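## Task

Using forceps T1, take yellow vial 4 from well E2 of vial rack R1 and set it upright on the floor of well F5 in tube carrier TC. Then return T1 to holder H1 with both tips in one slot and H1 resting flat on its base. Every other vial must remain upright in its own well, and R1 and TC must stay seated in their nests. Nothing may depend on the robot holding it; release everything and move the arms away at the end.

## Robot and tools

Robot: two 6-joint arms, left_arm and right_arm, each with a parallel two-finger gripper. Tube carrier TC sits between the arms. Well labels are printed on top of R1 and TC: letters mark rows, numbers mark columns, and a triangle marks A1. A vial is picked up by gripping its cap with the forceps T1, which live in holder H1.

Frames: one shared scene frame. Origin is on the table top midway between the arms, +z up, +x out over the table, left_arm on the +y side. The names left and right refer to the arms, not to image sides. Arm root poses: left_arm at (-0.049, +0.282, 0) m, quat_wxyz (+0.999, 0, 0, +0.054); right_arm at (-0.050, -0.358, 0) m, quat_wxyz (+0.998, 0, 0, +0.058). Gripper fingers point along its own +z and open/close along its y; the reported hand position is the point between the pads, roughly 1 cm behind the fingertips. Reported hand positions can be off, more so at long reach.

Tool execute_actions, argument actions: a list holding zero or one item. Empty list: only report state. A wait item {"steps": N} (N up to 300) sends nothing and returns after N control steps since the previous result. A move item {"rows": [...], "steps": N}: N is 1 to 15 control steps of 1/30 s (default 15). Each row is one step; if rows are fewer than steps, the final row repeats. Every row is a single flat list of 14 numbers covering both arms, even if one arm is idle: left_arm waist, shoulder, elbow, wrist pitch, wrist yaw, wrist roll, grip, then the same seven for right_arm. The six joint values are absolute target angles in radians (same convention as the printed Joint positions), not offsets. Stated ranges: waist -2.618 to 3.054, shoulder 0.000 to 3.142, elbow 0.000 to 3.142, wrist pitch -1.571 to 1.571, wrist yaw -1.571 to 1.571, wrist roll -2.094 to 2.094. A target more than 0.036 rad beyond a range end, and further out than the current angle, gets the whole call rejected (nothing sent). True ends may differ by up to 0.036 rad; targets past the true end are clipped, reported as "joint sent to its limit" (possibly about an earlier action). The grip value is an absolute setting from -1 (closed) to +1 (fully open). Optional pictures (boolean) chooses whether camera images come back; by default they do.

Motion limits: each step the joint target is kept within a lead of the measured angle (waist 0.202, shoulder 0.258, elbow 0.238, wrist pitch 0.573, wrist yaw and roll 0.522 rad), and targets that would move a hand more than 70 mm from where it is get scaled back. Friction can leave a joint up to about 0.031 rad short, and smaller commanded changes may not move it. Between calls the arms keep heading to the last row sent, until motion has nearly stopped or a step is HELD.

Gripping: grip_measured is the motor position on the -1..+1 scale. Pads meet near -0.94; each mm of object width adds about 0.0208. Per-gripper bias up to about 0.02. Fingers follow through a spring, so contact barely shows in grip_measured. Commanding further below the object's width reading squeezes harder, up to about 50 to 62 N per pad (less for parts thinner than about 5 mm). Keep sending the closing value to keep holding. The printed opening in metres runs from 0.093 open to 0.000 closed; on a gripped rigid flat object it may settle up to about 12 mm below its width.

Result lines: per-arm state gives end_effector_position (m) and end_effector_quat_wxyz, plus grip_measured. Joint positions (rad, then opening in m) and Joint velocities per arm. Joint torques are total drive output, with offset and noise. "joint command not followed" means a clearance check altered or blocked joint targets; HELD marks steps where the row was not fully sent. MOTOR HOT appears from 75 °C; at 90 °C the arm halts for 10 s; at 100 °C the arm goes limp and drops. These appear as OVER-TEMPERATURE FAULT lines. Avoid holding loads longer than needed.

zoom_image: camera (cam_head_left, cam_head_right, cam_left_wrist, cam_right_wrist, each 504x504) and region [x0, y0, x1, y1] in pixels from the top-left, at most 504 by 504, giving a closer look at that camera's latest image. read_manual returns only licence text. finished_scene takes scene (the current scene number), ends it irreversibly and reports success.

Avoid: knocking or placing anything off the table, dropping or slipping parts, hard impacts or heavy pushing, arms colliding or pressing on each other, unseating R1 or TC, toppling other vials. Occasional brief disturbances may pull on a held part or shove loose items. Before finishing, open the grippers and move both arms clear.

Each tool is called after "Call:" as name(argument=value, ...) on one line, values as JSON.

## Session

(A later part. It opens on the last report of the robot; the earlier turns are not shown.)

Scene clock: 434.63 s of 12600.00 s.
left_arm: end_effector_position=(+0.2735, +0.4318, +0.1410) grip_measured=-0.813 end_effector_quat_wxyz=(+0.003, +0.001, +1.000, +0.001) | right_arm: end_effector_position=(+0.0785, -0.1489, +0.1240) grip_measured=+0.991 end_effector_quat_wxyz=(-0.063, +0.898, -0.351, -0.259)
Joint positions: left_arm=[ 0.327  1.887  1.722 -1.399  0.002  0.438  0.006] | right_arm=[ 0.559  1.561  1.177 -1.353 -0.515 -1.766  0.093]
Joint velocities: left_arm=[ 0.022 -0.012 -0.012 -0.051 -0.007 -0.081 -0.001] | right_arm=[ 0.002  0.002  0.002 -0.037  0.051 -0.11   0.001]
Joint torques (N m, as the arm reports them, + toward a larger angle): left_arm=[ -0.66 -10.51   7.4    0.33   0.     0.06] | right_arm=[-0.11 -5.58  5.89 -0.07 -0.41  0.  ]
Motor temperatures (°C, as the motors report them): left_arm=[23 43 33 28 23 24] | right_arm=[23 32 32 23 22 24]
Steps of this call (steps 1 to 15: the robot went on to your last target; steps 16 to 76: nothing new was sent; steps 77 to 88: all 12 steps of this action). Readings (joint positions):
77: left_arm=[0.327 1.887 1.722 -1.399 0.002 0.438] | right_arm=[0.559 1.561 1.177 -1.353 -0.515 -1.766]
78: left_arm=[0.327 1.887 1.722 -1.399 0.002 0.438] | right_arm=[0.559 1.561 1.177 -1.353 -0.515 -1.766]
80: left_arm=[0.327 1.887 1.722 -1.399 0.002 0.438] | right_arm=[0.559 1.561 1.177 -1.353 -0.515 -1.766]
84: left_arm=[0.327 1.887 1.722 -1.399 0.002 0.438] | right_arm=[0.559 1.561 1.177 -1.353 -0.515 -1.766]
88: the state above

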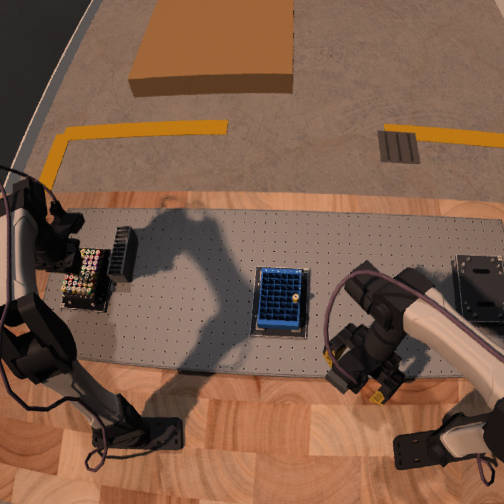

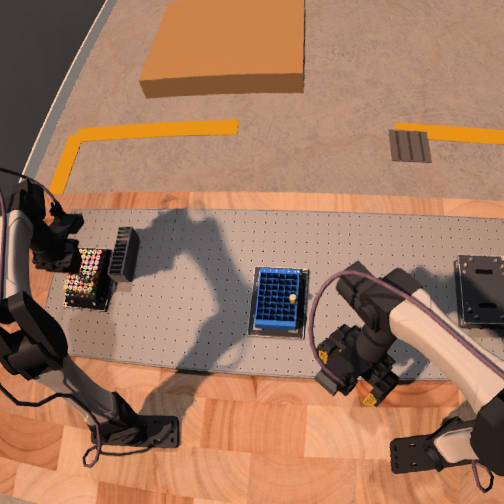

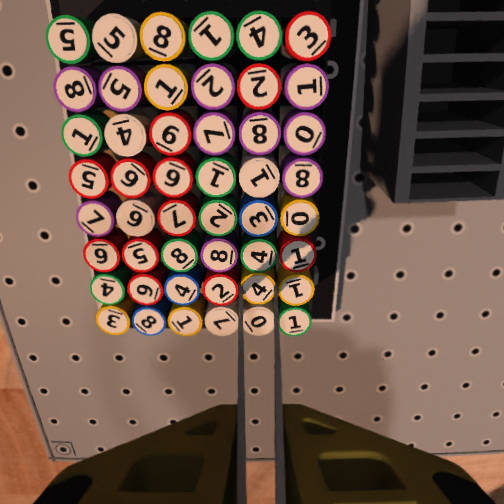

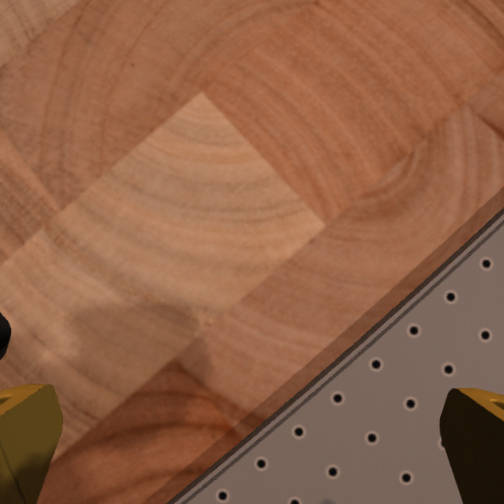

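Call:
execute_actions(actions=[{"rows":[[0.327,1.887,1.75,-1.415,0,0.441,-0.82,0.559,1.561,1.177,-1.353,-0.515,-1.766,1],[0.327,1.887,1.76,-1.425,0,0.441,-0.82,0.559,1.561,1.177,-1.353,-0.515,-1.766,1],[0.327,1.887,1.77,-1.435,0,0.441,-0.82,0.559,1.561,1.177,-1.353,-0.515,-1.766,1],[0.327,1.887,1.78,-1.445,0,0.441,-0.82,0.559,1.561,1.177,-1.353,-0.515,-1.766,1],[0.327,1.887,1.79,-1.455,0,0.441,-0.82,0.559,1.561,1.177,-1.353,-0.515,-1.766,1],[0.327,1.887,1.80,-1.465,0,0.441,-0.82,0.559,1.561,1.177,-1.353,-0.515,-1.766,1],[0.327,1.887,1.81,-1.475,0,0.441,-0.82,0.559,1.561,1.177,-1.353,-0.515,-1.766,1],[0.327,1.887,1.82,-1.485,0,0.441,-0.82,0.559,1.561,1.177,-1.353,-0.515,-1.766,1],[0.327,1.887,1.83,-1.495,0,0.441,-0.82,0.559,1.561,1.177,-1.353,-0.515,-1.766,1],[0.327,1.887,1.84,-1.505,0,0.441,-0.82,0.559,1.561,1.177,-1.353,-0.515,-1.766,1],[0.327,1.887,1.85,-1.515,0,0.441,-0.82,0.559,1.561,1.177,-1.353,-0.515,-1.766,1],[0.327,1.887,1.86,-1.525,0,0.441,-0.82,0.559,1.561,1.177,-1.353,-0.515,-1.766,1],[0.327,1.887,1.87,-1.535,0,0.441,-0.82,0.559,1.561,1.177,-1.353,-0.515,-1.766,1],[0.327,1.887,1.88,-1.545,0,0.441,-0.82,0.559,1.561,1.177,-1.353,-0.515,-1.766,1],[0.327,1.887,1.89,-1.555,0,0.441,-0.82,0.559,1.561,1.177,-1.353,-0.515,-1.766,1]],"steps":15}])

Call:
execute_actions(actions=[{"steps":15}])

Scene clock: 443.57 s of 12600.00 s.
left_arm: end_effector_position=(+0.2740, +0.4321, +0.1732) grip_measured=-0.813 end_effector_quat_wxyz=(+0.013, +0.001, +1.000, +0.005) | right_arm: end_effector_position=(+0.0785, -0.1489, +0.1240) grip_measured=+0.991 end_effector_quat_wxyz=(-0.063, +0.898, -0.351, -0.259)
Joint positions: left_arm=[ 0.327  1.887  1.851 -1.507  0.002  0.438  0.006] | right_arm=[ 0.559  1.561  1.177 -1.353 -0.515 -1.766  0.093]
Joint velocities: left_arm=[-0.007  0.002  0.305 -0.242  0.037 -0.007 -0.001] | right_arm=[ 0.007  0.007 -0.012  0.037 -0.051  0.051 -0.   ]
Joint torques (N m, as the arm reports them, + toward a larger angle): left_arm=[ -0.61 -10.69   9.17   0.29   0.04   0.06] | right_arm=[-0.15 -5.52  6.13 -0.11 -0.4  -0.05]
Motor temperatures (°C, as the motors report them): left_arm=[23 43 33 28 23 24] | right_arm=[23 32 32 23 22 24]
Steps of this call (steps 1 to 15: the robot went on to your last target; steps 16 to 90: nothing new was sent; then 5.43 s passed at rest; steps 91 to 105: all 15 steps of this action). Readings (joint positions):
91: left_arm=[0.327 1.887 1.723 -1.400 0.002 0.438] | right_arm=[0.559 1.561 1.177 -1.353 -0.515 -1.766]
92: left_arm=[0.327 1.887 1.725 -1.404 0.002 0.438] | right_arm=[0.559 1.561 1.177 -1.353 -0.515 -1.766]
94: left_arm=[0.327 1.887 1.738 -1.414 0.002 0.438] | right_arm=[0.559 1.561 1.177 -1.353 -0.515 -1.766]
98: left_arm=[0.327 1.887 1.779 -1.446 0.002 0.438] | right_arm=[0.559 1.561 1.177 -1.353 -0.515 -1.766]
105: the state above

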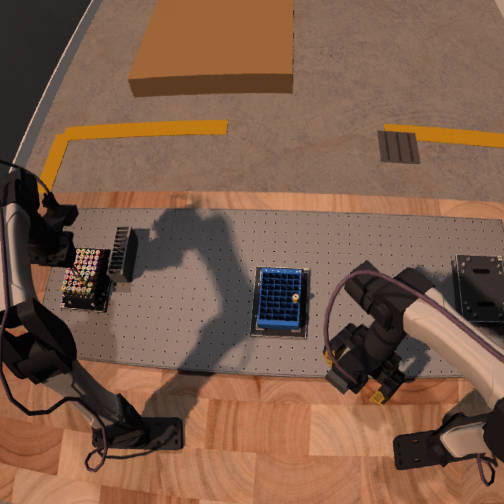

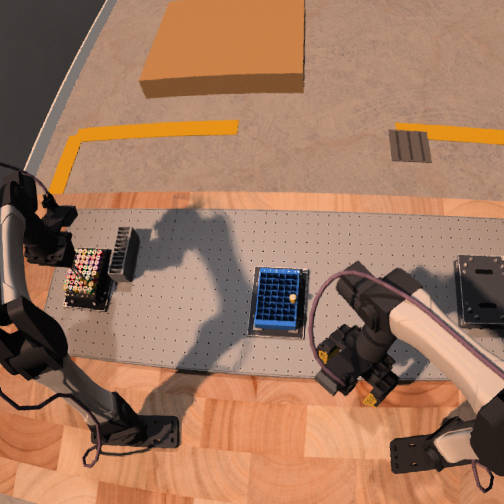

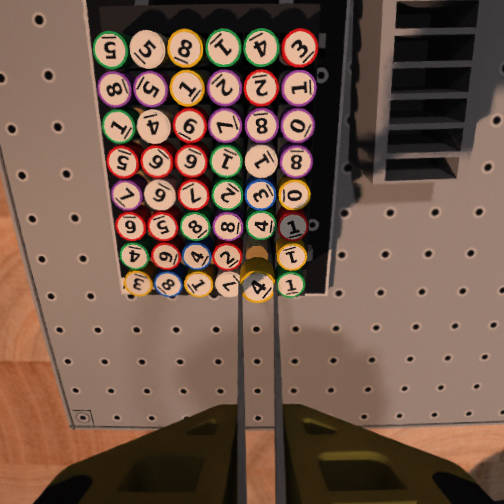

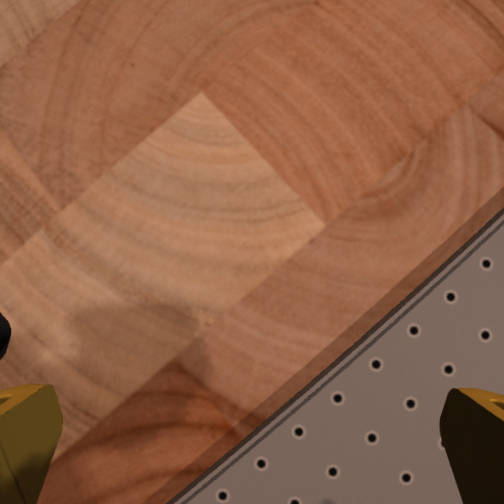

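Scene clock: 444.07 s of 12600.00 s.
left_arm: end_effector_position=(+0.2698, +0.4301, +0.1778) grip_measured=-0.813 end_effector_quat_wxyz=(+0.006, +0.001, +1.000, +0.002) | right_arm: end_effector_position=(+0.0785, -0.1489, +0.1240) grip_measured=+0.991 end_effector_quat_wxyz=(-0.063, +0.898, -0.351, -0.259)
Joint positions: left_arm=[ 0.327  1.887  1.869 -1.541  0.002  0.438  0.006] | right_arm=[ 0.559  1.561  1.177 -1.353 -0.515 -1.766  0.093]
Joint velocities: left_arm=[-0.012 -0.002  0.002 -0.081 -0.081  0.022  0.   ] | right_arm=[-0.017  0.002 -0.012  0.007 -0.022  0.022 -0.   ]
Joint torques (N m, as the arm reports them, + toward a larger angle): left_arm=[ -0.62 -10.55   9.05   0.2    0.03   0.03] | right_arm=[-0.28 -5.58  6.2  -0.07 -0.4  -0.02]
Motor temperatures (°C, as the motors report them): left_arm=[23 43 33 27 23 24] | right_arm=[23 32 32 23 22 24]
Steps of this call (steps 1 to 15: the robot went on to your last target). Readings (joint positions):
1: left_arm=[0.327 1.887 1.859 -1.514 0.002 0.438] | right_arm=[0.559 1.561 1.177 -1.353 -0.515 -1.766]
2: left_arm=[0.327 1.887 1.865 -1.520 0.002 0.438] | right_arm=[0.559 1.561 1.177 -1.353 -0.515 -1.766]
4: left_arm=[0.327 1.887 1.869 -1.527 0.002 0.438] | right_arm=[0.559 1.561 1.177 -1.353 -0.515 -1.766]
8: left_arm=[0.327 1.887 1.869 -1.536 0.002 0.438] | right_arm=[0.559 1.561 1.177 -1.353 -0.515 -1.766]
15: the state above

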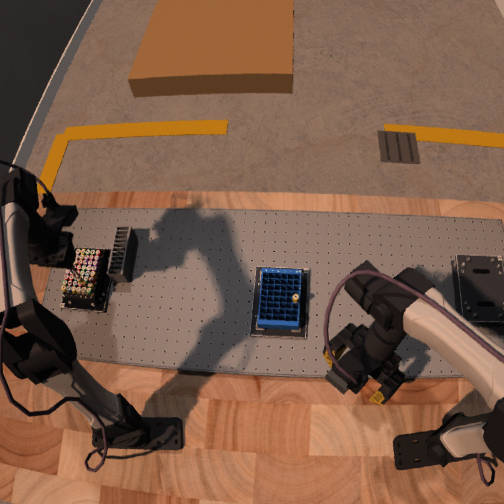

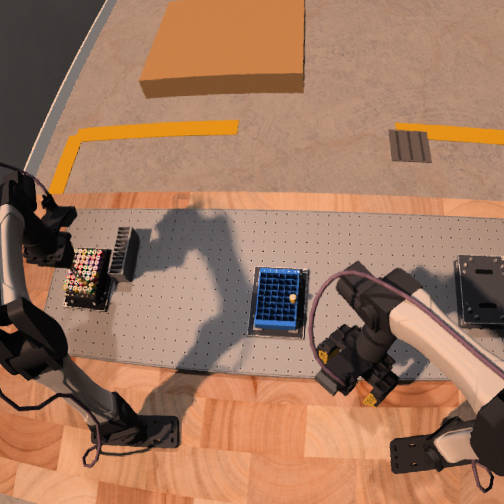

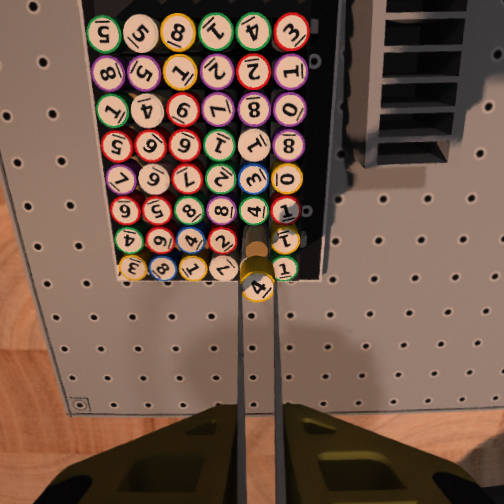

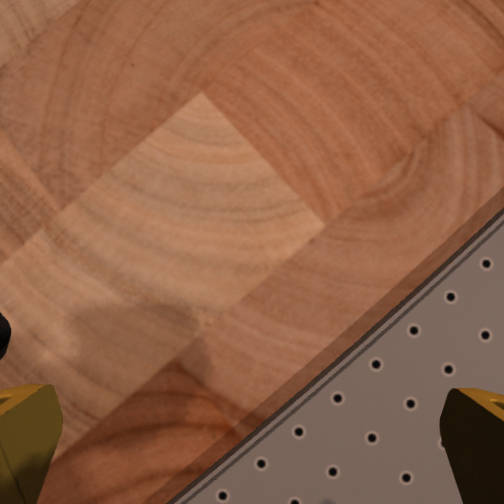

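Call:
execute_actions(actions=[{"rows":[[0.327,1.865,1.89,-1.555,0,0.441,-0.82,0.559,1.561,1.177,-1.353,-0.515,-1.766,1],[0.327,1.857,1.89,-1.555,0,0.441,-0.82,0.559,1.561,1.177,-1.353,-0.515,-1.766,1],[0.327,1.849,1.89,-1.555,0,0.441,-0.82,0.559,1.561,1.177,-1.353,-0.515,-1.766,1],[0.327,1.841,1.89,-1.555,0,0.441,-0.82,0.559,1.561,1.177,-1.353,-0.515,-1.766,1],[0.327,1.833,1.89,-1.555,0,0.441,-0.82,0.559,1.561,1.177,-1.353,-0.515,-1.766,1],[0.327,1.825,1.89,-1.555,0,0.441,-0.82,0.559,1.561,1.177,-1.353,-0.515,-1.766,1],[0.327,1.817,1.89,-1.555,0,0.441,-0.82,0.559,1.561,1.177,-1.353,-0.515,-1.766,1],[0.327,1.809,1.89,-1.555,0,0.441,-0.82,0.559,1.561,1.177,-1.353,-0.515,-1.766,1],[0.327,1.801,1.89,-1.555,0,0.441,-0.82,0.559,1.561,1.177,-1.353,-0.515,-1.766,1],[0.327,1.793,1.89,-1.555,0,0.441,-0.82,0.559,1.561,1.177,-1.353,-0.515,-1.766,1],[0.327,1.785,1.89,-1.555,0,0.441,-0.82,0.559,1.561,1.177,-1.353,-0.515,-1.766,1],[0.327,1.777,1.89,-1.555,0,0.441,-0.82,0.559,1.561,1.177,-1.353,-0.515,-1.766,1],[0.327,1.77,1.89,-1.555,0,0.441,-0.82,0.559,1.561,1.177,-1.353,-0.515,-1.766,1]],"steps":15}])

Call:
zoom_image(camera="cam_head_left", region=[240, 255, 320, 345])

Scene clock: 449.37 s of 12600.00 s.
left_arm: end_effector_position=(+0.2618, +0.4264, +0.2105) grip_measured=-0.813 end_effector_quat_wxyz=(+0.050, +0.001, +0.998, +0.022) | right_arm: end_effector_position=(+0.0785, -0.1489, +0.1240) grip_measured=+0.991 end_effector_quat_wxyz=(-0.063, +0.898, -0.351, -0.259)
Joint positions: left_arm=[ 0.327  1.786  1.869 -1.544  0.002  0.438  0.006] | right_arm=[ 0.559  1.561  1.177 -1.353 -0.515 -1.766  0.093]
Joint velocities: left_arm=[-0.022 -0.149 -0.012 -0.081 -0.037 -0.007 -0.   ] | right_arm=[ 0.007 -0.007 -0.017  0.037  0.007 -0.066 -0.   ]
Joint torques (N m, as the arm reports them, + toward a larger angle): left_arm=[ -0.61 -10.03   9.01   0.49   0.04   0.04] | right_arm=[-0.23 -5.63  5.93 -0.07 -0.35 -0.07]
Motor temperatures (°C, as the motors report them): left_arm=[23 43 33 27 23 24] | right_arm=[23 32 32 23 22 24]
Steps of this call (steps 1 to 15: the robot went on to your last target; steps 16 to 90: nothing new was sent; then 1.80 s passed at rest; steps 91 to 105: all 15 steps of this action). Readings (joint positions):
91: left_arm=[0.327 1.887 1.869 -1.541 0.002 0.438] | right_arm=[0.559 1.561 1.177 -1.353 -0.515 -1.766]
92: left_arm=[0.327 1.886 1.869 -1.541 0.002 0.438] | right_arm=[0.559 1.561 1.177 -1.353 -0.515 -1.766]
94: left_arm=[0.327 1.881 1.869 -1.542 0.002 0.438] | right_arm=[0.559 1.561 1.177 -1.353 -0.515 -1.766]
98: left_arm=[0.327 1.849 1.869 -1.542 0.002 0.438] | right_arm=[0.559 1.561 1.177 -1.353 -0.515 -1.766]
105: the state above

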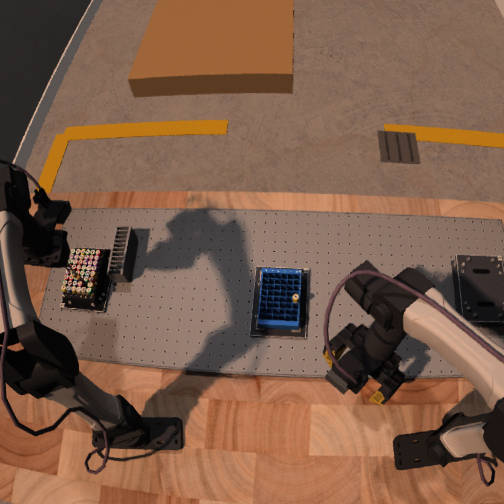

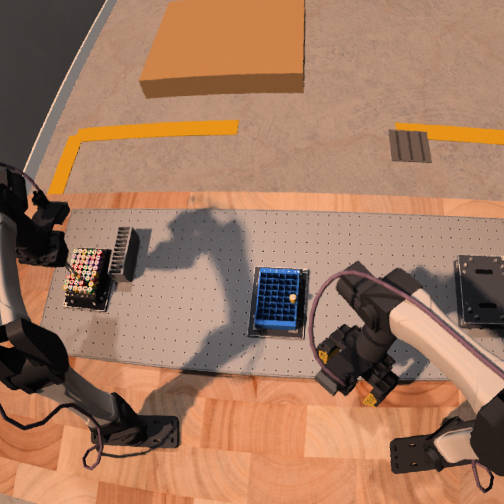

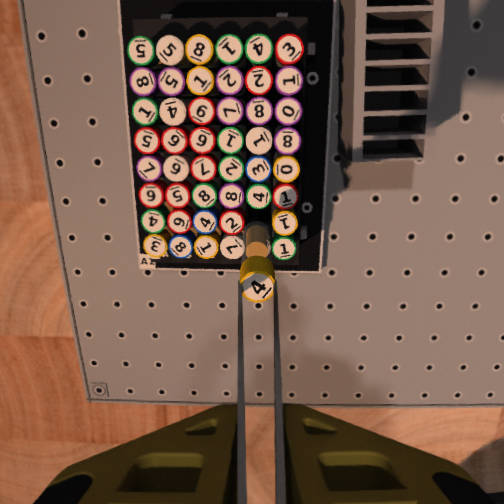

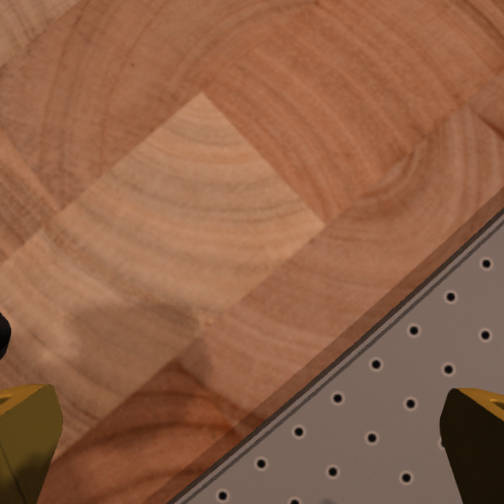

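Region (240, 255, 320, 345) of cam_head_left's 504x504 image, scaled by 5.600, with more detail than that image has.

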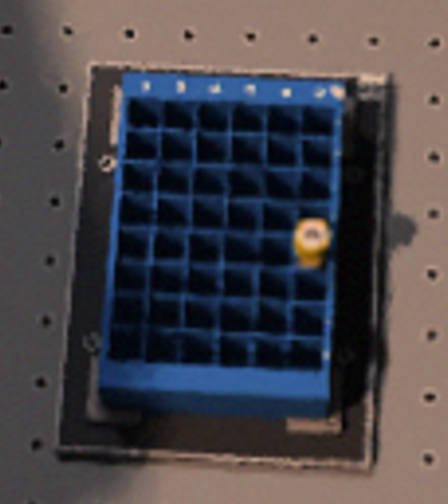

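Call:
execute_actions(actions=[{"rows":[[0.31,1.77,1.89,-1.555,0,0.42,-0.82,0.559,1.561,1.177,-1.353,-0.515,-1.766,1],[0.285,1.77,1.89,-1.555,0,0.395,-0.82,0.559,1.561,1.177,-1.353,-0.515,-1.766,1],[0.25,1.77,1.89,-1.555,0,0.36,-0.82,0.559,1.561,1.177,-1.353,-0.515,-1.766,1],[0.21,1.77,1.89,-1.555,0,0.32,-0.82,0.559,1.561,1.177,-1.353,-0.515,-1.766,1],[0.17,1.77,1.89,-1.555,0,0.28,-0.82,0.559,1.561,1.177,-1.353,-0.515,-1.766,1],[0.13,1.77,1.89,-1.555,0,0.24,-0.82,0.559,1.561,1.177,-1.353,-0.515,-1.766,1],[0.09,1.77,1.89,-1.555,0,0.20,-0.82,0.559,1.561,1.177,-1.353,-0.515,-1.766,1],[0.05,1.77,1.89,-1.555,0,0.16,-0.82,0.559,1.561,1.177,-1.353,-0.515,-1.766,1],[0.01,1.77,1.89,-1.555,0,0.12,-0.82,0.559,1.561,1.177,-1.353,-0.515,-1.766,1],[-0.03,1.77,1.89,-1.555,0,0.08,-0.82,0.559,1.561,1.177,-1.353,-0.515,-1.766,1],[-0.07,1.77,1.89,-1.555,0,0.04,-0.82,0.559,1.561,1.177,-1.353,-0.515,-1.766,1],[-0.11,1.77,1.89,-1.555,0,0.0,-0.82,0.559,1.561,1.177,-1.353,-0.515,-1.766,1],[-0.15,1.77,1.89,-1.555,0,-0.04,-0.82,0.559,1.561,1.177,-1.353,-0.515,-1.766,1],[-0.19,1.77,1.89,-1.555,0,-0.08,-0.82,0.559,1.561,1.177,-1.353,-0.515,-1.766,1],[-0.23,1.77,1.89,-1.555,0,-0.12,-0.82,0.559,1.561,1.177,-1.353,-0.515,-1.766,1]],"steps":15}], pictures=false)

Call:
execute_actions(actions=[{"rows":[[-0.27,1.77,1.89,-1.555,0,-0.16,-0.82,0.559,1.561,1.177,-1.353,-0.515,-1.766,1],[-0.31,1.77,1.89,-1.555,0,-0.20,-0.82,0.559,1.561,1.177,-1.353,-0.515,-1.766,1],[-0.35,1.77,1.89,-1.555,0,-0.24,-0.82,0.559,1.561,1.177,-1.353,-0.515,-1.766,1],[-0.39,1.77,1.89,-1.555,0,-0.28,-0.82,0.559,1.561,1.177,-1.353,-0.515,-1.766,1],[-0.43,1.77,1.89,-1.555,0,-0.32,-0.82,0.559,1.561,1.177,-1.353,-0.515,-1.766,1],[-0.47,1.77,1.89,-1.555,0,-0.36,-0.82,0.559,1.561,1.177,-1.353,-0.515,-1.766,1],[-0.51,1.77,1.89,-1.555,0,-0.40,-0.82,0.559,1.561,1.177,-1.353,-0.515,-1.766,1],[-0.55,1.77,1.89,-1.555,0,-0.44,-0.82,0.559,1.561,1.177,-1.353,-0.515,-1.766,1],[-0.59,1.77,1.89,-1.555,0,-0.48,-0.82,0.559,1.561,1.177,-1.353,-0.515,-1.766,1],[-0.63,1.77,1.89,-1.555,0,-0.52,-0.82,0.559,1.561,1.177,-1.353,-0.515,-1.766,1],[-0.67,1.77,1.89,-1.555,0,-0.56,-0.82,0.559,1.561,1.177,-1.353,-0.515,-1.766,1],[-0.71,1.77,1.89,-1.555,0,-0.60,-0.82,0.559,1.561,1.177,-1.353,-0.515,-1.766,1],[-0.75,1.77,1.89,-1.555,0,-0.64,-0.82,0.559,1.561,1.177,-1.353,-0.515,-1.766,1],[-0.785,1.77,1.89,-1.555,0,-0.68,-0.82,0.559,1.561,1.177,-1.353,-0.515,-1.766,1],[-0.815,1.77,1.89,-1.555,0,-0.71,-0.82,0.559,1.561,1.177,-1.353,-0.515,-1.766,1]],"steps":15}], pictures=false)

Call:
execute_actions(actions=[{"rows":[[-0.83,1.77,1.89,-1.555,0,-0.73,-0.82,0.559,1.561,1.177,-1.353,-0.515,-1.766,1],[-0.84,1.77,1.89,-1.555,0,-0.74,-0.82,0.559,1.561,1.177,-1.353,-0.515,-1.766,1]],"steps":15}])

Scene clock: 466.43 s of 12600.00 s.
left_arm: end_effector_position=(+0.2923, +0.2657, +0.2124) grip_measured=-0.813 end_effector_quat_wxyz=(+0.057, +0.048, +0.997, +0.001) | right_arm: end_effector_position=(+0.0785, -0.1489, +0.1240) grip_measured=+0.991 end_effector_quat_wxyz=(-0.063, +0.898, -0.351, -0.259)
Joint positions: left_arm=[-0.158  1.78   1.869 -1.545 -0.002  0.047  0.006] | right_arm=[ 0.559  1.561  1.177 -1.353 -0.515 -1.766  0.093]
Joint velocities: left_arm=[-1.096 -0.007 -0.012 -0.022 -0.037 -1.121  0.   ] | right_arm=[ 0.007 -0.002 -0.012  0.022 -0.007  0.037  0.   ]
Joint torques (N m, as the arm reports them, + toward a larger angle): left_arm=[ -1.02 -10.19   9.13   0.46   0.05  -0.05] | right_arm=[-0.12 -5.48  5.96 -0.06 -0.46 -0.05]
Motor temperatures (°C, as the motors report them): left_arm=[23 43 34 27 23 24] | right_arm=[23 32 32 23 22 24]
Steps of this call (steps 1 to 15: the robot went on to your last target; steps 16 to 90: nothing new was sent; then 13.57 s passed at rest; steps 91 to 105: all 15 steps of this action). Readings (joint positions):
91: left_arm=[0.326 1.780 1.869 -1.545 0.002 0.437] | right_arm=[0.559 1.561 1.177 -1.353 -0.515 -1.766]
92: left_arm=[0.322 1.780 1.869 -1.545 0.001 0.430] | right_arm=[0.559 1.561 1.177 -1.353 -0.515 -1.766]
94: left_arm=[0.289 1.780 1.869 -1.545 -0.004 0.402] | right_arm=[0.559 1.561 1.177 -1.353 -0.515 -1.766]
98: left_arm=[0.131 1.780 1.869 -1.545 -0.006 0.296] | right_arm=[0.559 1.561 1.177 -1.353 -0.515 -1.766]
105: the state above

Scene clock: 466.93 s of 12600.00 s.
left_arm: end_effector_position=(+0.2241, +0.0769, +0.2124) grip_measured=-0.813 end_effector_quat_wxyz=(+0.048, +0.051, +0.997, -0.032) | right_arm: end_effector_position=(+0.0785, -0.1489, +0.1240) grip_measured=+0.991 end_effector_quat_wxyz=(-0.063, +0.898, -0.351, -0.259)
Joint positions: left_arm=[-0.754  1.78   1.869 -1.545 -0.    -0.544  0.006] | right_arm=[ 0.559  1.561  1.177 -1.353 -0.515 -1.766  0.093]
Joint velocities: left_arm=[-1.028 -0.012 -0.022  0.007  0.007 -1.077  0.001] | right_arm=[ 0.002 -0.002  0.037  0.037  0.007  0.007 -0.002]
Joint torques (N m, as the arm reports them, + toward a larger angle): left_arm=[ -0.4  -10.2    9.     0.45   0.02  -0.02] | right_arm=[-0.09 -5.61  6.15 -0.09 -0.44 -0.01]
Motor temperatures (°C, as the motors report them): left_arm=[23 43 34 27 23 24] | right_arm=[23 32 32 23 22 24]
Steps of this call (steps 1 to 15: all 15 steps of this action). Readings (joint positions):
1: left_arm=[-0.197 1.780 1.869 -1.545 -0.002 0.008] | right_arm=[0.559 1.561 1.177 -1.353 -0.515 -1.766]
2: left_arm=[-0.237 1.780 1.869 -1.545 -0.002 -0.031] | right_arm=[0.559 1.561 1.177 -1.353 -0.515 -1.766]
4: left_arm=[-0.317 1.780 1.869 -1.545 -0.001 -0.109] | right_arm=[0.559 1.561 1.177 -1.353 -0.515 -1.766]
8: left_arm=[-0.477 1.780 1.869 -1.545 -0.001 -0.267] | right_arm=[0.559 1.561 1.177 -1.353 -0.515 -1.766]
15: the state above

Scene clock: 467.43 s of 12600.00 s.
left_arm: end_effector_position=(+0.2040, +0.0527, +0.2124) grip_measured=-0.813 end_effector_quat_wxyz=(+0.041, +0.005, +0.998, -0.040) | right_arm: end_effector_position=(+0.0785, -0.1489, +0.1240) grip_measured=+0.991 end_effector_quat_wxyz=(-0.063, +0.898, -0.351, -0.259)
Joint positions: left_arm=[-0.844  1.78   1.869 -1.545  0.004 -0.726  0.006] | right_arm=[ 0.559  1.561  1.177 -1.353 -0.515 -1.766  0.093]
Joint velocities: left_arm=[-0.017 -0.027 -0.012 -0.037 -0.022 -0.154  0.001] | right_arm=[ 0.002 -0.007  0.002 -0.066 -0.081 -0.022 -0.   ]
Joint torques (N m, as the arm reports them, + toward a larger angle): left_arm=[ -0.35 -10.31   9.09   0.46  -0.07  -0.04] | right_arm=[-0.14 -5.63  5.98 -0.08 -0.43  0.01]
Motor temperatures (°C, as the motors report them): left_arm=[23 43 34 27 23 24] | right_arm=[23 32 32 23 22 24]
Steps of this call (steps 1 to 15: all 15 steps of this action). Readings (joint positions):
1: left_arm=[-0.788 1.780 1.869 -1.545 0.001 -0.579] | right_arm=[0.559 1.561 1.177 -1.353 -0.515 -1.766]
2: left_arm=[-0.815 1.780 1.869 -1.545 0.002 -0.609] | right_arm=[0.559 1.561 1.177 -1.353 -0.515 -1.766]
4: left_arm=[-0.842 1.780 1.869 -1.545 0.006 -0.653] | right_arm=[0.559 1.561 1.177 -1.353 -0.515 -1.766]
8: left_arm=[-0.844 1.780 1.869 -1.545 0.004 -0.701] | right_arm=[0.559 1.561 1.177 -1.353 -0.515 -1.766]
15: the state above

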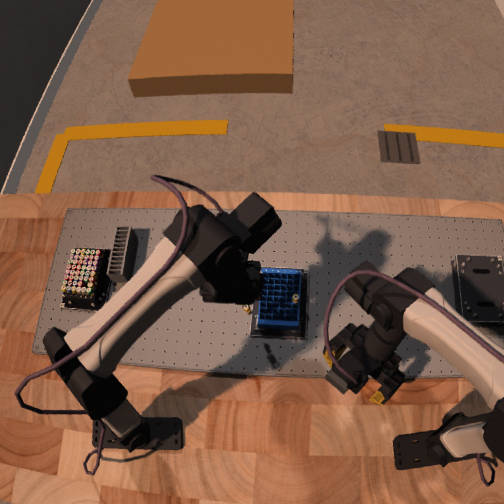

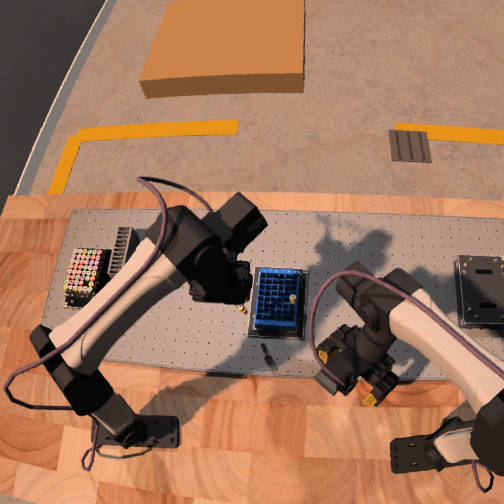

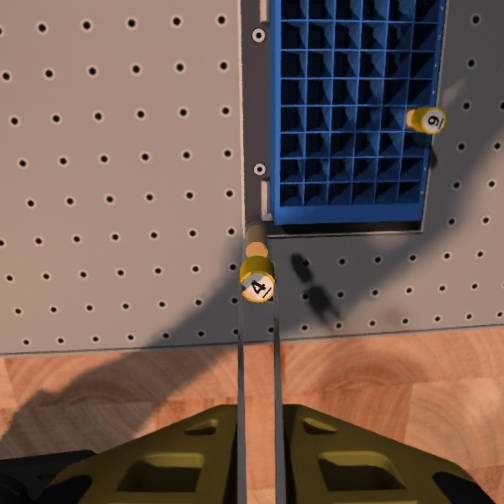

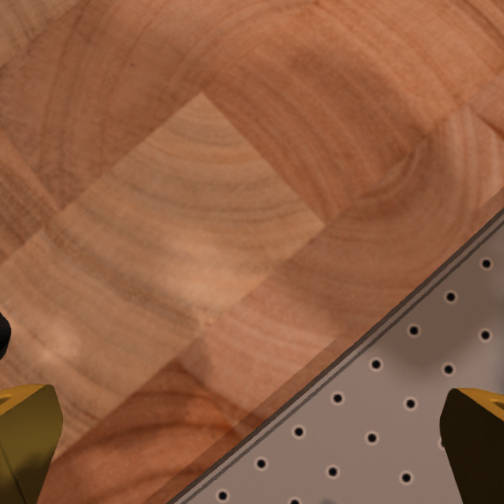

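Call:
execute_actions(actions=[{"rows":[[-0.84,1.80,1.90,-1.555,0,-0.74,-0.82,0.559,1.561,1.177,-1.353,-0.515,-1.766,1],[-0.84,1.817,1.916,-1.555,0,-0.74,-0.82,0.559,1.561,1.177,-1.353,-0.515,-1.766,1],[-0.84,1.834,1.932,-1.555,0,-0.74,-0.82,0.559,1.561,1.177,-1.353,-0.515,-1.766,1],[-0.84,1.851,1.948,-1.555,0,-0.74,-0.82,0.559,1.561,1.177,-1.353,-0.515,-1.766,1],[-0.84,1.868,1.964,-1.555,0,-0.74,-0.82,0.559,1.561,1.177,-1.353,-0.515,-1.766,1],[-0.84,1.885,1.98,-1.555,0,-0.74,-0.82,0.559,1.561,1.177,-1.353,-0.515,-1.766,1],[-0.84,1.902,1.996,-1.555,0,-0.74,-0.82,0.559,1.561,1.177,-1.353,-0.515,-1.766,1],[-0.84,1.919,2.012,-1.555,0,-0.74,-0.82,0.559,1.561,1.177,-1.353,-0.515,-1.766,1],[-0.84,1.936,2.028,-1.555,0,-0.74,-0.82,0.559,1.561,1.177,-1.353,-0.515,-1.766,1],[-0.84,1.953,2.044,-1.555,0,-0.74,-0.82,0.559,1.561,1.177,-1.353,-0.515,-1.766,1],[-0.84,1.97,2.06,-1.555,0,-0.74,-0.82,0.559,1.561,1.177,-1.353,-0.515,-1.766,1],[-0.84,1.987,2.076,-1.555,0,-0.74,-0.82,0.559,1.561,1.177,-1.353,-0.515,-1.766,1],[-0.84,2.004,2.092,-1.555,0,-0.74,-0.82,0.559,1.561,1.177,-1.353,-0.515,-1.766,1],[-0.84,2.02,2.108,-1.555,0,-0.74,-0.82,0.559,1.561,1.177,-1.353,-0.515,-1.766,1],[-0.84,2.03,2.12,-1.555,0,-0.74,-0.82,0.559,1.561,1.177,-1.353,-0.515,-1.766,1]],"steps":15}], pictures=false)

Call:
execute_actions(actions=[{"steps":15}])

Scene clock: 478.83 s of 12600.00 s.
left_arm: end_effector_position=(+0.2417, +0.0186, +0.1884) grip_measured=-0.813 end_effector_quat_wxyz=(+0.031, +0.001, +0.999, -0.031) | right_arm: end_effector_position=(+0.0785, -0.1489, +0.1240) grip_measured=+0.991 end_effector_quat_wxyz=(-0.063, +0.898, -0.351, -0.259)
Joint positions: left_arm=[-0.844  2.005  2.074 -1.554  0.004 -0.733  0.006] | right_arm=[ 0.559  1.561  1.177 -1.353 -0.515 -1.766  0.093]
Joint velocities: left_arm=[-0.002  0.447  0.379 -0.022 -0.007 -0.007  0.001] | right_arm=[-0.012 -0.007 -0.012 -0.022  0.022 -0.007  0.001]
Joint torques (N m, as the arm reports them, + toward a larger angle): left_arm=[ -0.21 -11.88   9.12   0.5   -0.07  -0.03] | right_arm=[-0.1  -5.6   6.01 -0.1  -0.42 -0.03]
Motor temperatures (°C, as the motors report them): left_arm=[23 43 35 27 23 24] | right_arm=[23 32 33 23 22 24]
Steps of this call (steps 1 to 15: the robot went on to your last target; steps 16 to 90: nothing new was sent; then 7.90 s passed at rest; steps 91 to 105: all 15 steps of this action). Readings (joint positions):
91: left_arm=[-0.844 1.781 1.870 -1.546 0.004 -0.733] | right_arm=[0.559 1.561 1.177 -1.353 -0.515 -1.766]
92: left_arm=[-0.844 1.786 1.877 -1.549 0.004 -0.733] | right_arm=[0.559 1.561 1.177 -1.353 -0.515 -1.766]
94: left_arm=[-0.844 1.807 1.904 -1.553 0.004 -0.733] | right_arm=[0.559 1.561 1.177 -1.353 -0.515 -1.766]
98: left_arm=[-0.844 1.876 1.968 -1.554 0.004 -0.733] | right_arm=[0.559 1.561 1.177 -1.353 -0.515 -1.766]
105: the state above

Scene clock: 479.33 s of 12600.00 s.
left_arm: end_effector_position=(+0.2463, +0.0144, +0.1837) grip_measured=-0.813 end_effector_quat_wxyz=(+0.029, +0.001, +0.999, -0.029) | right_arm: end_effector_position=(+0.0785, -0.1489, +0.1240) grip_measured=+0.991 end_effector_quat_wxyz=(-0.063, +0.898, -0.351, -0.259)
Joint positions: left_arm=[-0.844  2.034  2.098 -1.553  0.004 -0.733  0.006] | right_arm=[ 0.559  1.561  1.177 -1.353 -0.515 -1.766  0.093]
Joint velocities: left_arm=[-0.007 -0.002 -0.007 -0.066  0.007  0.081 -0.   ] | right_arm=[-0.012 -0.017  0.002  0.066 -0.022  0.007 -0.001]
Joint torques (N m, as the arm reports them, + toward a larger angle): left_arm=[ -0.25 -12.28   9.28   0.43  -0.09  -0.05] | right_arm=[-0.22 -5.23  6.09 -0.08 -0.39 -0.04]
Motor temperatures (°C, as the motors report them): left_arm=[23 43 35 27 23 24] | right_arm=[23 32 33 23 22 24]
Steps of this call (steps 1 to 15: the robot went on to your last target). Readings (joint positions):
1: left_arm=[-0.844 2.018 2.084 -1.553 0.004 -0.733] | right_arm=[0.559 1.561 1.177 -1.353 -0.515 -1.766]
2: left_arm=[-0.844 2.026 2.089 -1.553 0.004 -0.733] | right_arm=[0.559 1.561 1.177 -1.353 -0.515 -1.766]
4: left_arm=[-0.844 2.033 2.091 -1.553 0.004 -0.733] | right_arm=[0.559 1.561 1.177 -1.353 -0.515 -1.766]
8: left_arm=[-0.844 2.034 2.097 -1.553 0.004 -0.733] | right_arm=[0.559 1.561 1.177 -1.353 -0.515 -1.766]
15: the state above

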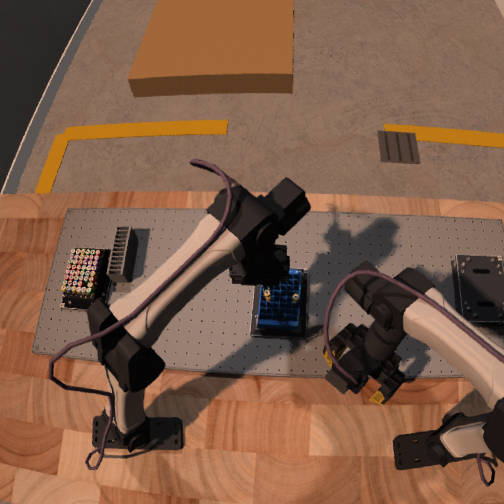

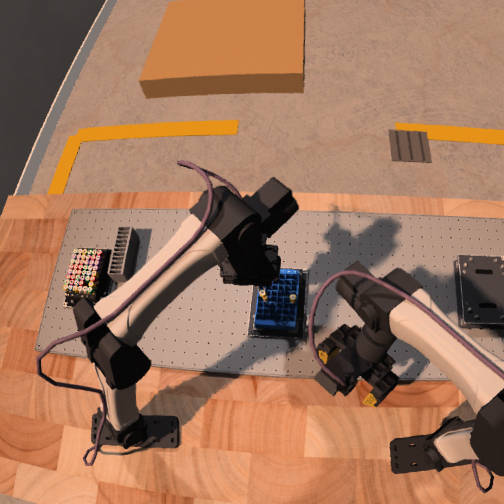

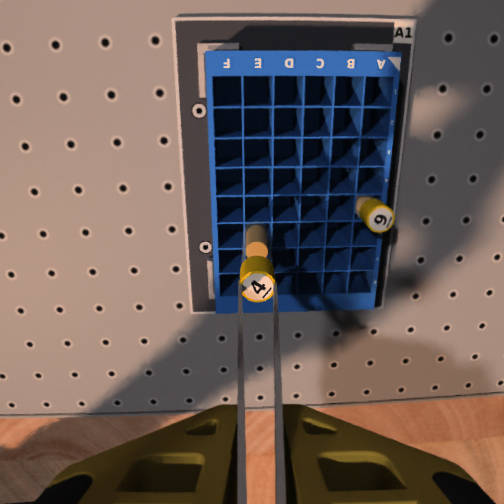

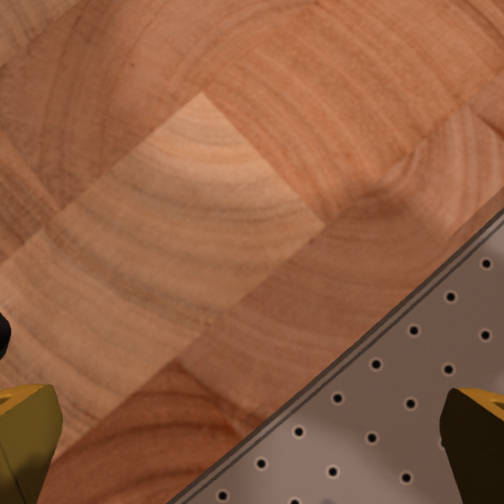

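Call:
execute_actions(actions=[{"rows":[[-0.825,2.01,2.075,-1.555,0,-0.72,-0.82,0.559,1.561,1.177,-1.353,-0.515,-1.766,1],[-0.82,2.0,2.065,-1.555,0,-0.71,-0.82,0.559,1.561,1.177,-1.353,-0.515,-1.766,1],[-0.815,1.99,2.055,-1.555,0,-0.705,-0.82,0.559,1.561,1.177,-1.353,-0.515,-1.766,1],[-0.811,1.981,2.045,-1.555,0,-0.70,-0.82,0.559,1.561,1.177,-1.353,-0.515,-1.766,1]],"steps":15}])

Scene clock: 484.60 s of 12600.00 s.
left_arm: end_effector_position=(+0.2468, +0.0280, +0.1868) grip_measured=-0.813 end_effector_quat_wxyz=(+0.029, +0.000, +0.999, -0.027) | right_arm: end_effector_position=(+0.0785, -0.1489, +0.1240) grip_measured=+0.991 end_effector_quat_wxyz=(-0.063, +0.898, -0.351, -0.259)
Joint positions: left_arm=[-0.817  1.999  2.06  -1.553  0.004 -0.709  0.006] | right_arm=[ 0.559  1.561  1.177 -1.353 -0.515 -1.766  0.093]
Joint velocities: left_arm=[-0.012 -0.007 -0.017  0.007  0.051  0.022  0.001] | right_arm=[ 0.012  0.017 -0.002  0.051  0.007 -0.037 -0.001]
Joint torques (N m, as the arm reports them, + toward a larger angle): left_arm=[ -0.11 -13.17   5.82   0.42  -0.07   0.09] | right_arm=[ 0.2  -5.63  5.98 -0.09 -0.39 -0.07]
Motor temperatures (°C, as the motors report them): left_arm=[23 44 35 27 23 24] | right_arm=[23 32 33 23 22 24]
Steps of this call (steps 1 to 15: the robot went on to your last target; steps 16 to 90: nothing new was sent; then 1.77 s passed at rest; steps 91 to 105: all 15 steps of this action). Readings (joint positions):
91: left_arm=[-0.843 2.034 2.098 -1.553 0.004 -0.732] | right_arm=[0.559 1.561 1.177 -1.353 -0.515 -1.766]
92: left_arm=[-0.841 2.032 2.094 -1.552 0.004 -0.730] | right_arm=[0.559 1.561 1.177 -1.353 -0.515 -1.766]
94: left_arm=[-0.833 2.021 2.075 -1.552 0.004 -0.722] | right_arm=[0.559 1.561 1.177 -1.353 -0.515 -1.766]
98: left_arm=[-0.818 2.003 2.060 -1.553 0.004 -0.714] | right_arm=[0.559 1.561 1.177 -1.353 -0.515 -1.766]
105: the state above

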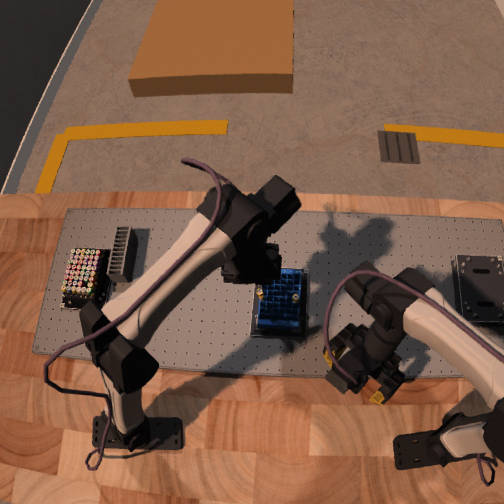

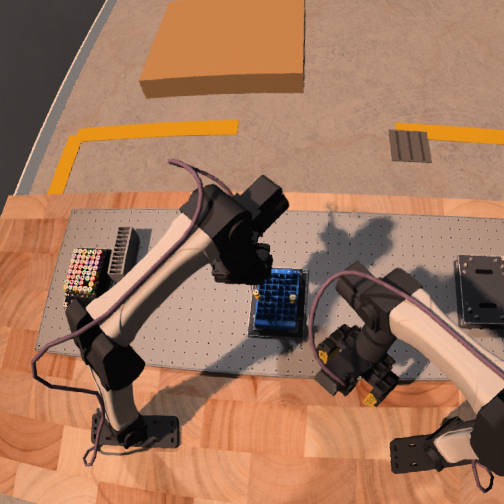

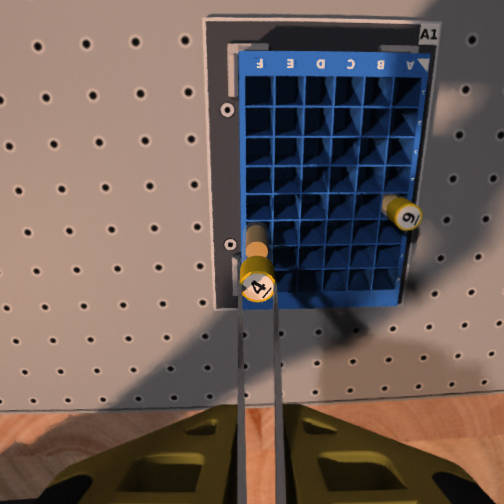

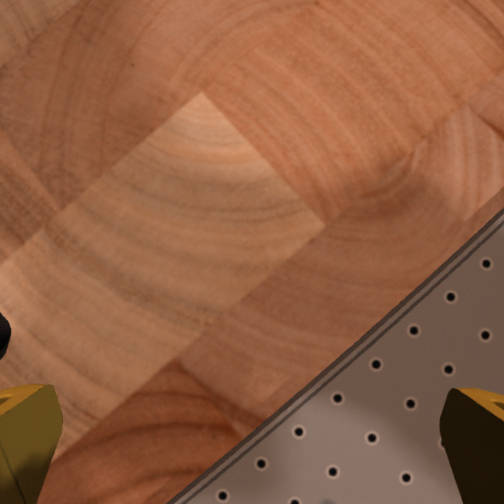

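Call:
execute_actions(actions=[{"rows":[[-0.817,2.015,2.06,-1.555,0,-0.709,-0.82,0.559,1.561,1.177,-1.353,-0.515,-1.766,1],[-0.817,2.02,2.06,-1.555,0,-0.709,-0.82,0.559,1.561,1.177,-1.353,-0.515,-1.766,1],[-0.817,2.025,2.06,-1.555,0,-0.709,-0.82,0.559,1.561,1.177,-1.353,-0.515,-1.766,1],[-0.817,2.03,2.06,-1.555,0,-0.709,-0.82,0.559,1.561,1.177,-1.353,-0.515,-1.766,1],[-0.817,2.035,2.06,-1.555,0,-0.709,-0.82,0.559,1.561,1.177,-1.353,-0.515,-1.766,1]],"steps":15}])

Call:
zoom_image(camera="cam_left_wrist", region=[190, 150, 350, 310])

Scene clock: 491.97 s of 12600.00 s.
left_arm: end_effector_position=(+0.2486, +0.0265, +0.1740) grip_measured=-0.813 end_effector_quat_wxyz=(+0.016, +0.001, +1.000, -0.016) | right_arm: end_effector_position=(+0.0785, -0.1489, +0.1240) grip_measured=+0.991 end_effector_quat_wxyz=(-0.063, +0.898, -0.351, -0.259)
Joint positions: left_arm=[-0.817  2.034  2.06  -1.553  0.004 -0.707  0.006] | right_arm=[ 0.559  1.561  1.177 -1.353 -0.515 -1.766  0.093]
Joint velocities: left_arm=[-0.012 -0.017 -0.017  0.037  0.007 -0.007 -0.   ] | right_arm=[ 0.002  0.002 -0.007 -0.037  0.022 -0.066 -0.001]
Joint torques (N m, as the arm reports them, + toward a larger angle): left_arm=[ -0.5  -12.04   7.24   0.4   -0.04  -0.02] | right_arm=[-0.05 -5.52  6.09 -0.13 -0.37 -0.01]
Motor temperatures (°C, as the motors report them): left_arm=[23 45 34 27 23 24] | right_arm=[23 32 33 23 22 24]
Steps of this call (steps 1 to 15: the robot went on to your last target; steps 16 to 90: nothing new was sent; then 3.87 s passed at rest; steps 91 to 105: all 15 steps of this action). Readings (joint positions):
91: left_arm=[-0.817 2.000 2.060 -1.553 0.004 -0.707] | right_arm=[0.559 1.561 1.177 -1.353 -0.515 -1.766]
92: left_arm=[-0.817 2.001 2.060 -1.553 0.004 -0.707] | right_arm=[0.559 1.561 1.177 -1.353 -0.515 -1.766]
94: left_arm=[-0.817 2.007 2.060 -1.553 0.004 -0.707] | right_arm=[0.559 1.561 1.177 -1.353 -0.515 -1.766]
98: left_arm=[-0.817 2.027 2.060 -1.553 0.004 -0.707] | right_arm=[0.559 1.561 1.177 -1.353 -0.515 -1.766]
105: the state above

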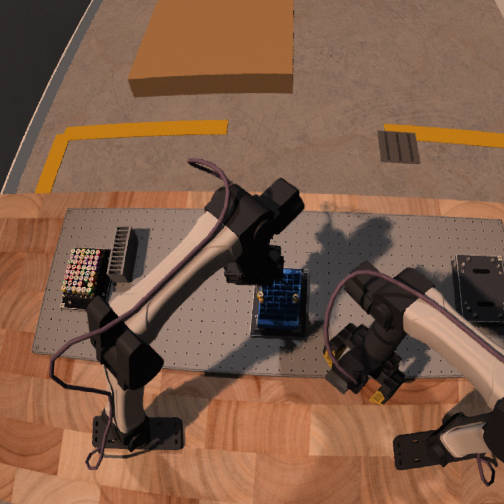

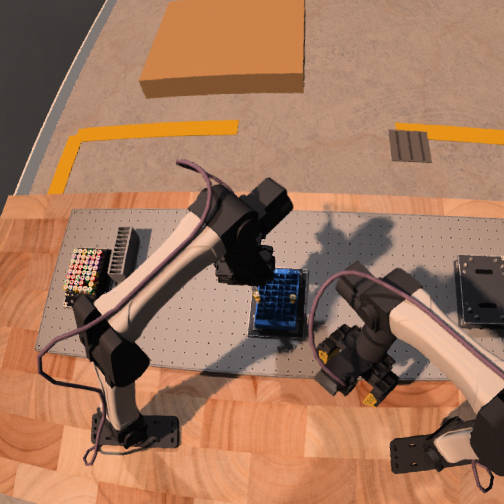

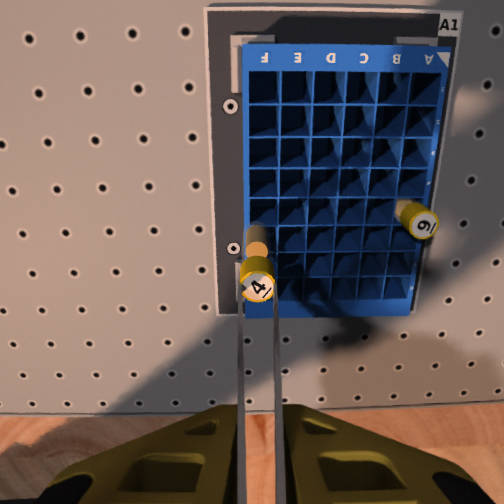

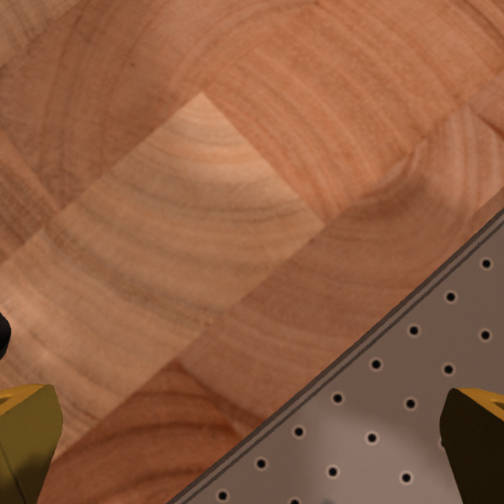

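Region (190, 150, 350, 310) of cam_left_wrist's 504x504 image, scaled by 3.150, with more detail than that image has.

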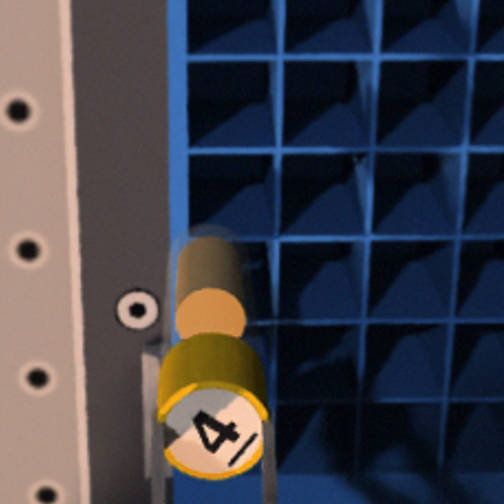

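Call:
execute_actions(actions=[{"rows":[[-0.817,2.04,2.095,-1.555,0,-0.709,-0.82,0.559,1.561,1.177,-1.353,-0.515,-1.766,1],[-0.817,2.045,2.105,-1.555,0,-0.709,-0.82,0.559,1.561,1.177,-1.353,-0.515,-1.766,1],[-0.817,2.05,2.117,-1.555,0,-0.709,-0.82,0.559,1.561,1.177,-1.353,-0.515,-1.766,1],[-0.817,2.055,2.117,-1.555,0,-0.709,-0.82,0.559,1.561,1.177,-1.353,-0.515,-1.766,1],[-0.817,2.06,2.117,-1.555,0,-0.709,-0.82,0.559,1.561,1.177,-1.353,-0.515,-1.766,1]],"steps":15}])

Call:
zoom_image(camera="cam_left_wrist", region=[190, 150, 350, 310])

Scene clock: 495.97 s of 12600.00 s.
left_arm: end_effector_position=(+0.2540, +0.0219, +0.1753) grip_measured=-0.813 end_effector_quat_wxyz=(+0.021, +0.001, +1.000, -0.021) | right_arm: end_effector_position=(+0.0785, -0.1489, +0.1240) grip_measured=+0.991 end_effector_quat_wxyz=(-0.063, +0.898, -0.351, -0.259)
Joint positions: left_arm=[-0.817  2.054  2.095 -1.554  0.004 -0.707  0.006] | right_arm=[ 0.559  1.561  1.177 -1.353 -0.515 -1.766  0.093]
Joint velocities: left_arm=[-0.002 -0.007 -0.007 -0.007  0.051 -0.051  0.   ] | right_arm=[-0.007 -0.002  0.012 -0.037 -0.081 -0.051  0.   ]
Joint torques (N m, as the arm reports them, + toward a larger angle): left_arm=[ -0.51 -11.68   9.12   0.43  -0.06   0.04] | right_arm=[ 0.03 -5.4   5.99 -0.1  -0.38 -0.06]
Motor temperatures (°C, as the motors report them): left_arm=[23 45 34 27 23 24] | right_arm=[23 32 33 23 22 24]
Steps of this call (steps 1 to 15: the robot went on to your last target; steps 16 to 90: nothing new was sent; then 0.50 s passed at rest; steps 91 to 105: all 15 steps of this action). Readings (joint positions):
91: left_arm=[-0.817 2.034 2.062 -1.553 0.004 -0.707] | right_arm=[0.559 1.561 1.177 -1.353 -0.515 -1.766]
92: left_arm=[-0.817 2.036 2.067 -1.554 0.004 -0.707] | right_arm=[0.559 1.561 1.177 -1.353 -0.515 -1.766]
94: left_arm=[-0.817 2.041 2.084 -1.554 0.004 -0.707] | right_arm=[0.559 1.561 1.177 -1.353 -0.515 -1.766]
98: left_arm=[-0.817 2.047 2.095 -1.554 0.004 -0.707] | right_arm=[0.559 1.561 1.177 -1.353 -0.515 -1.766]
105: the state above

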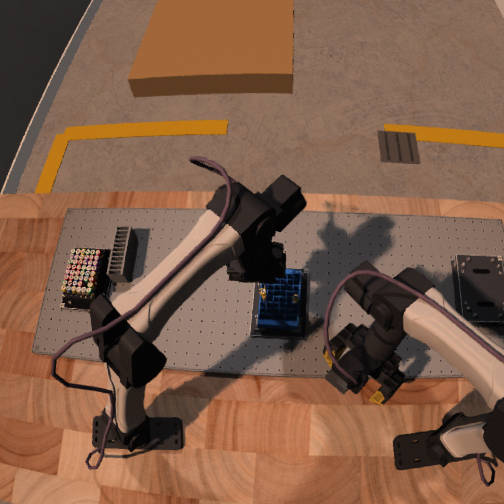

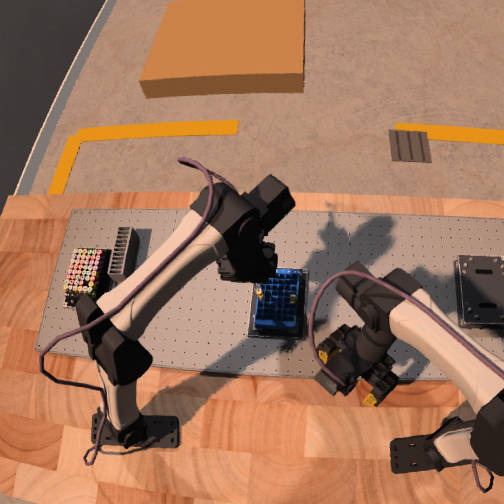

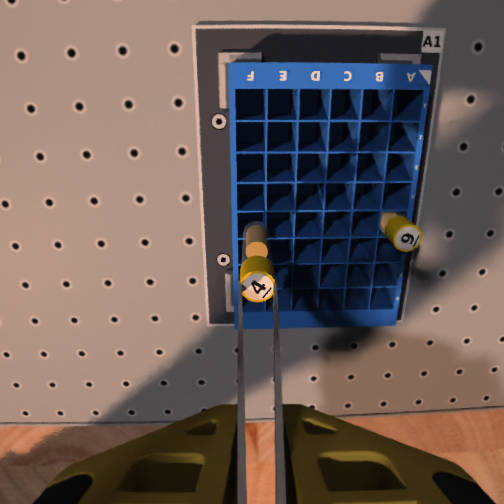

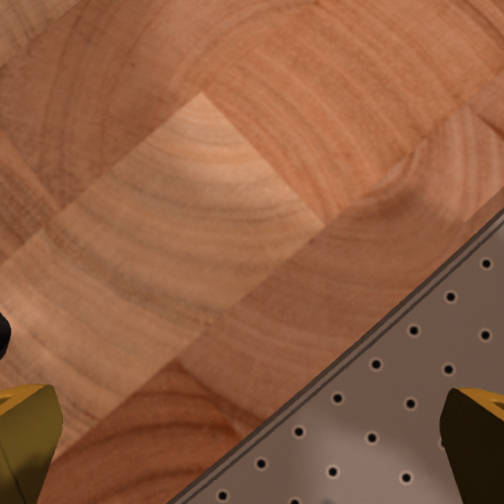

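Region (190, 150, 350, 310) of cam_left_wrist's 504x504 image, scaled by 3.150, with more detail than that image has.

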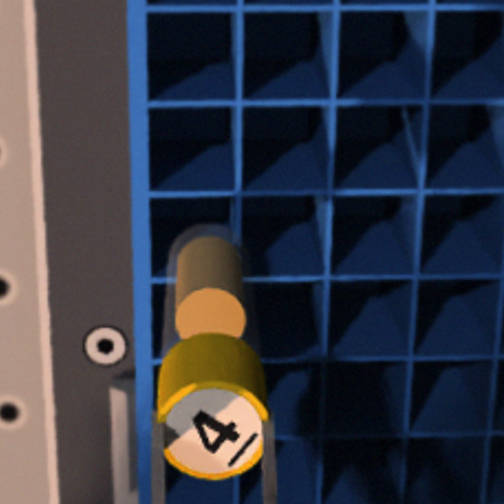

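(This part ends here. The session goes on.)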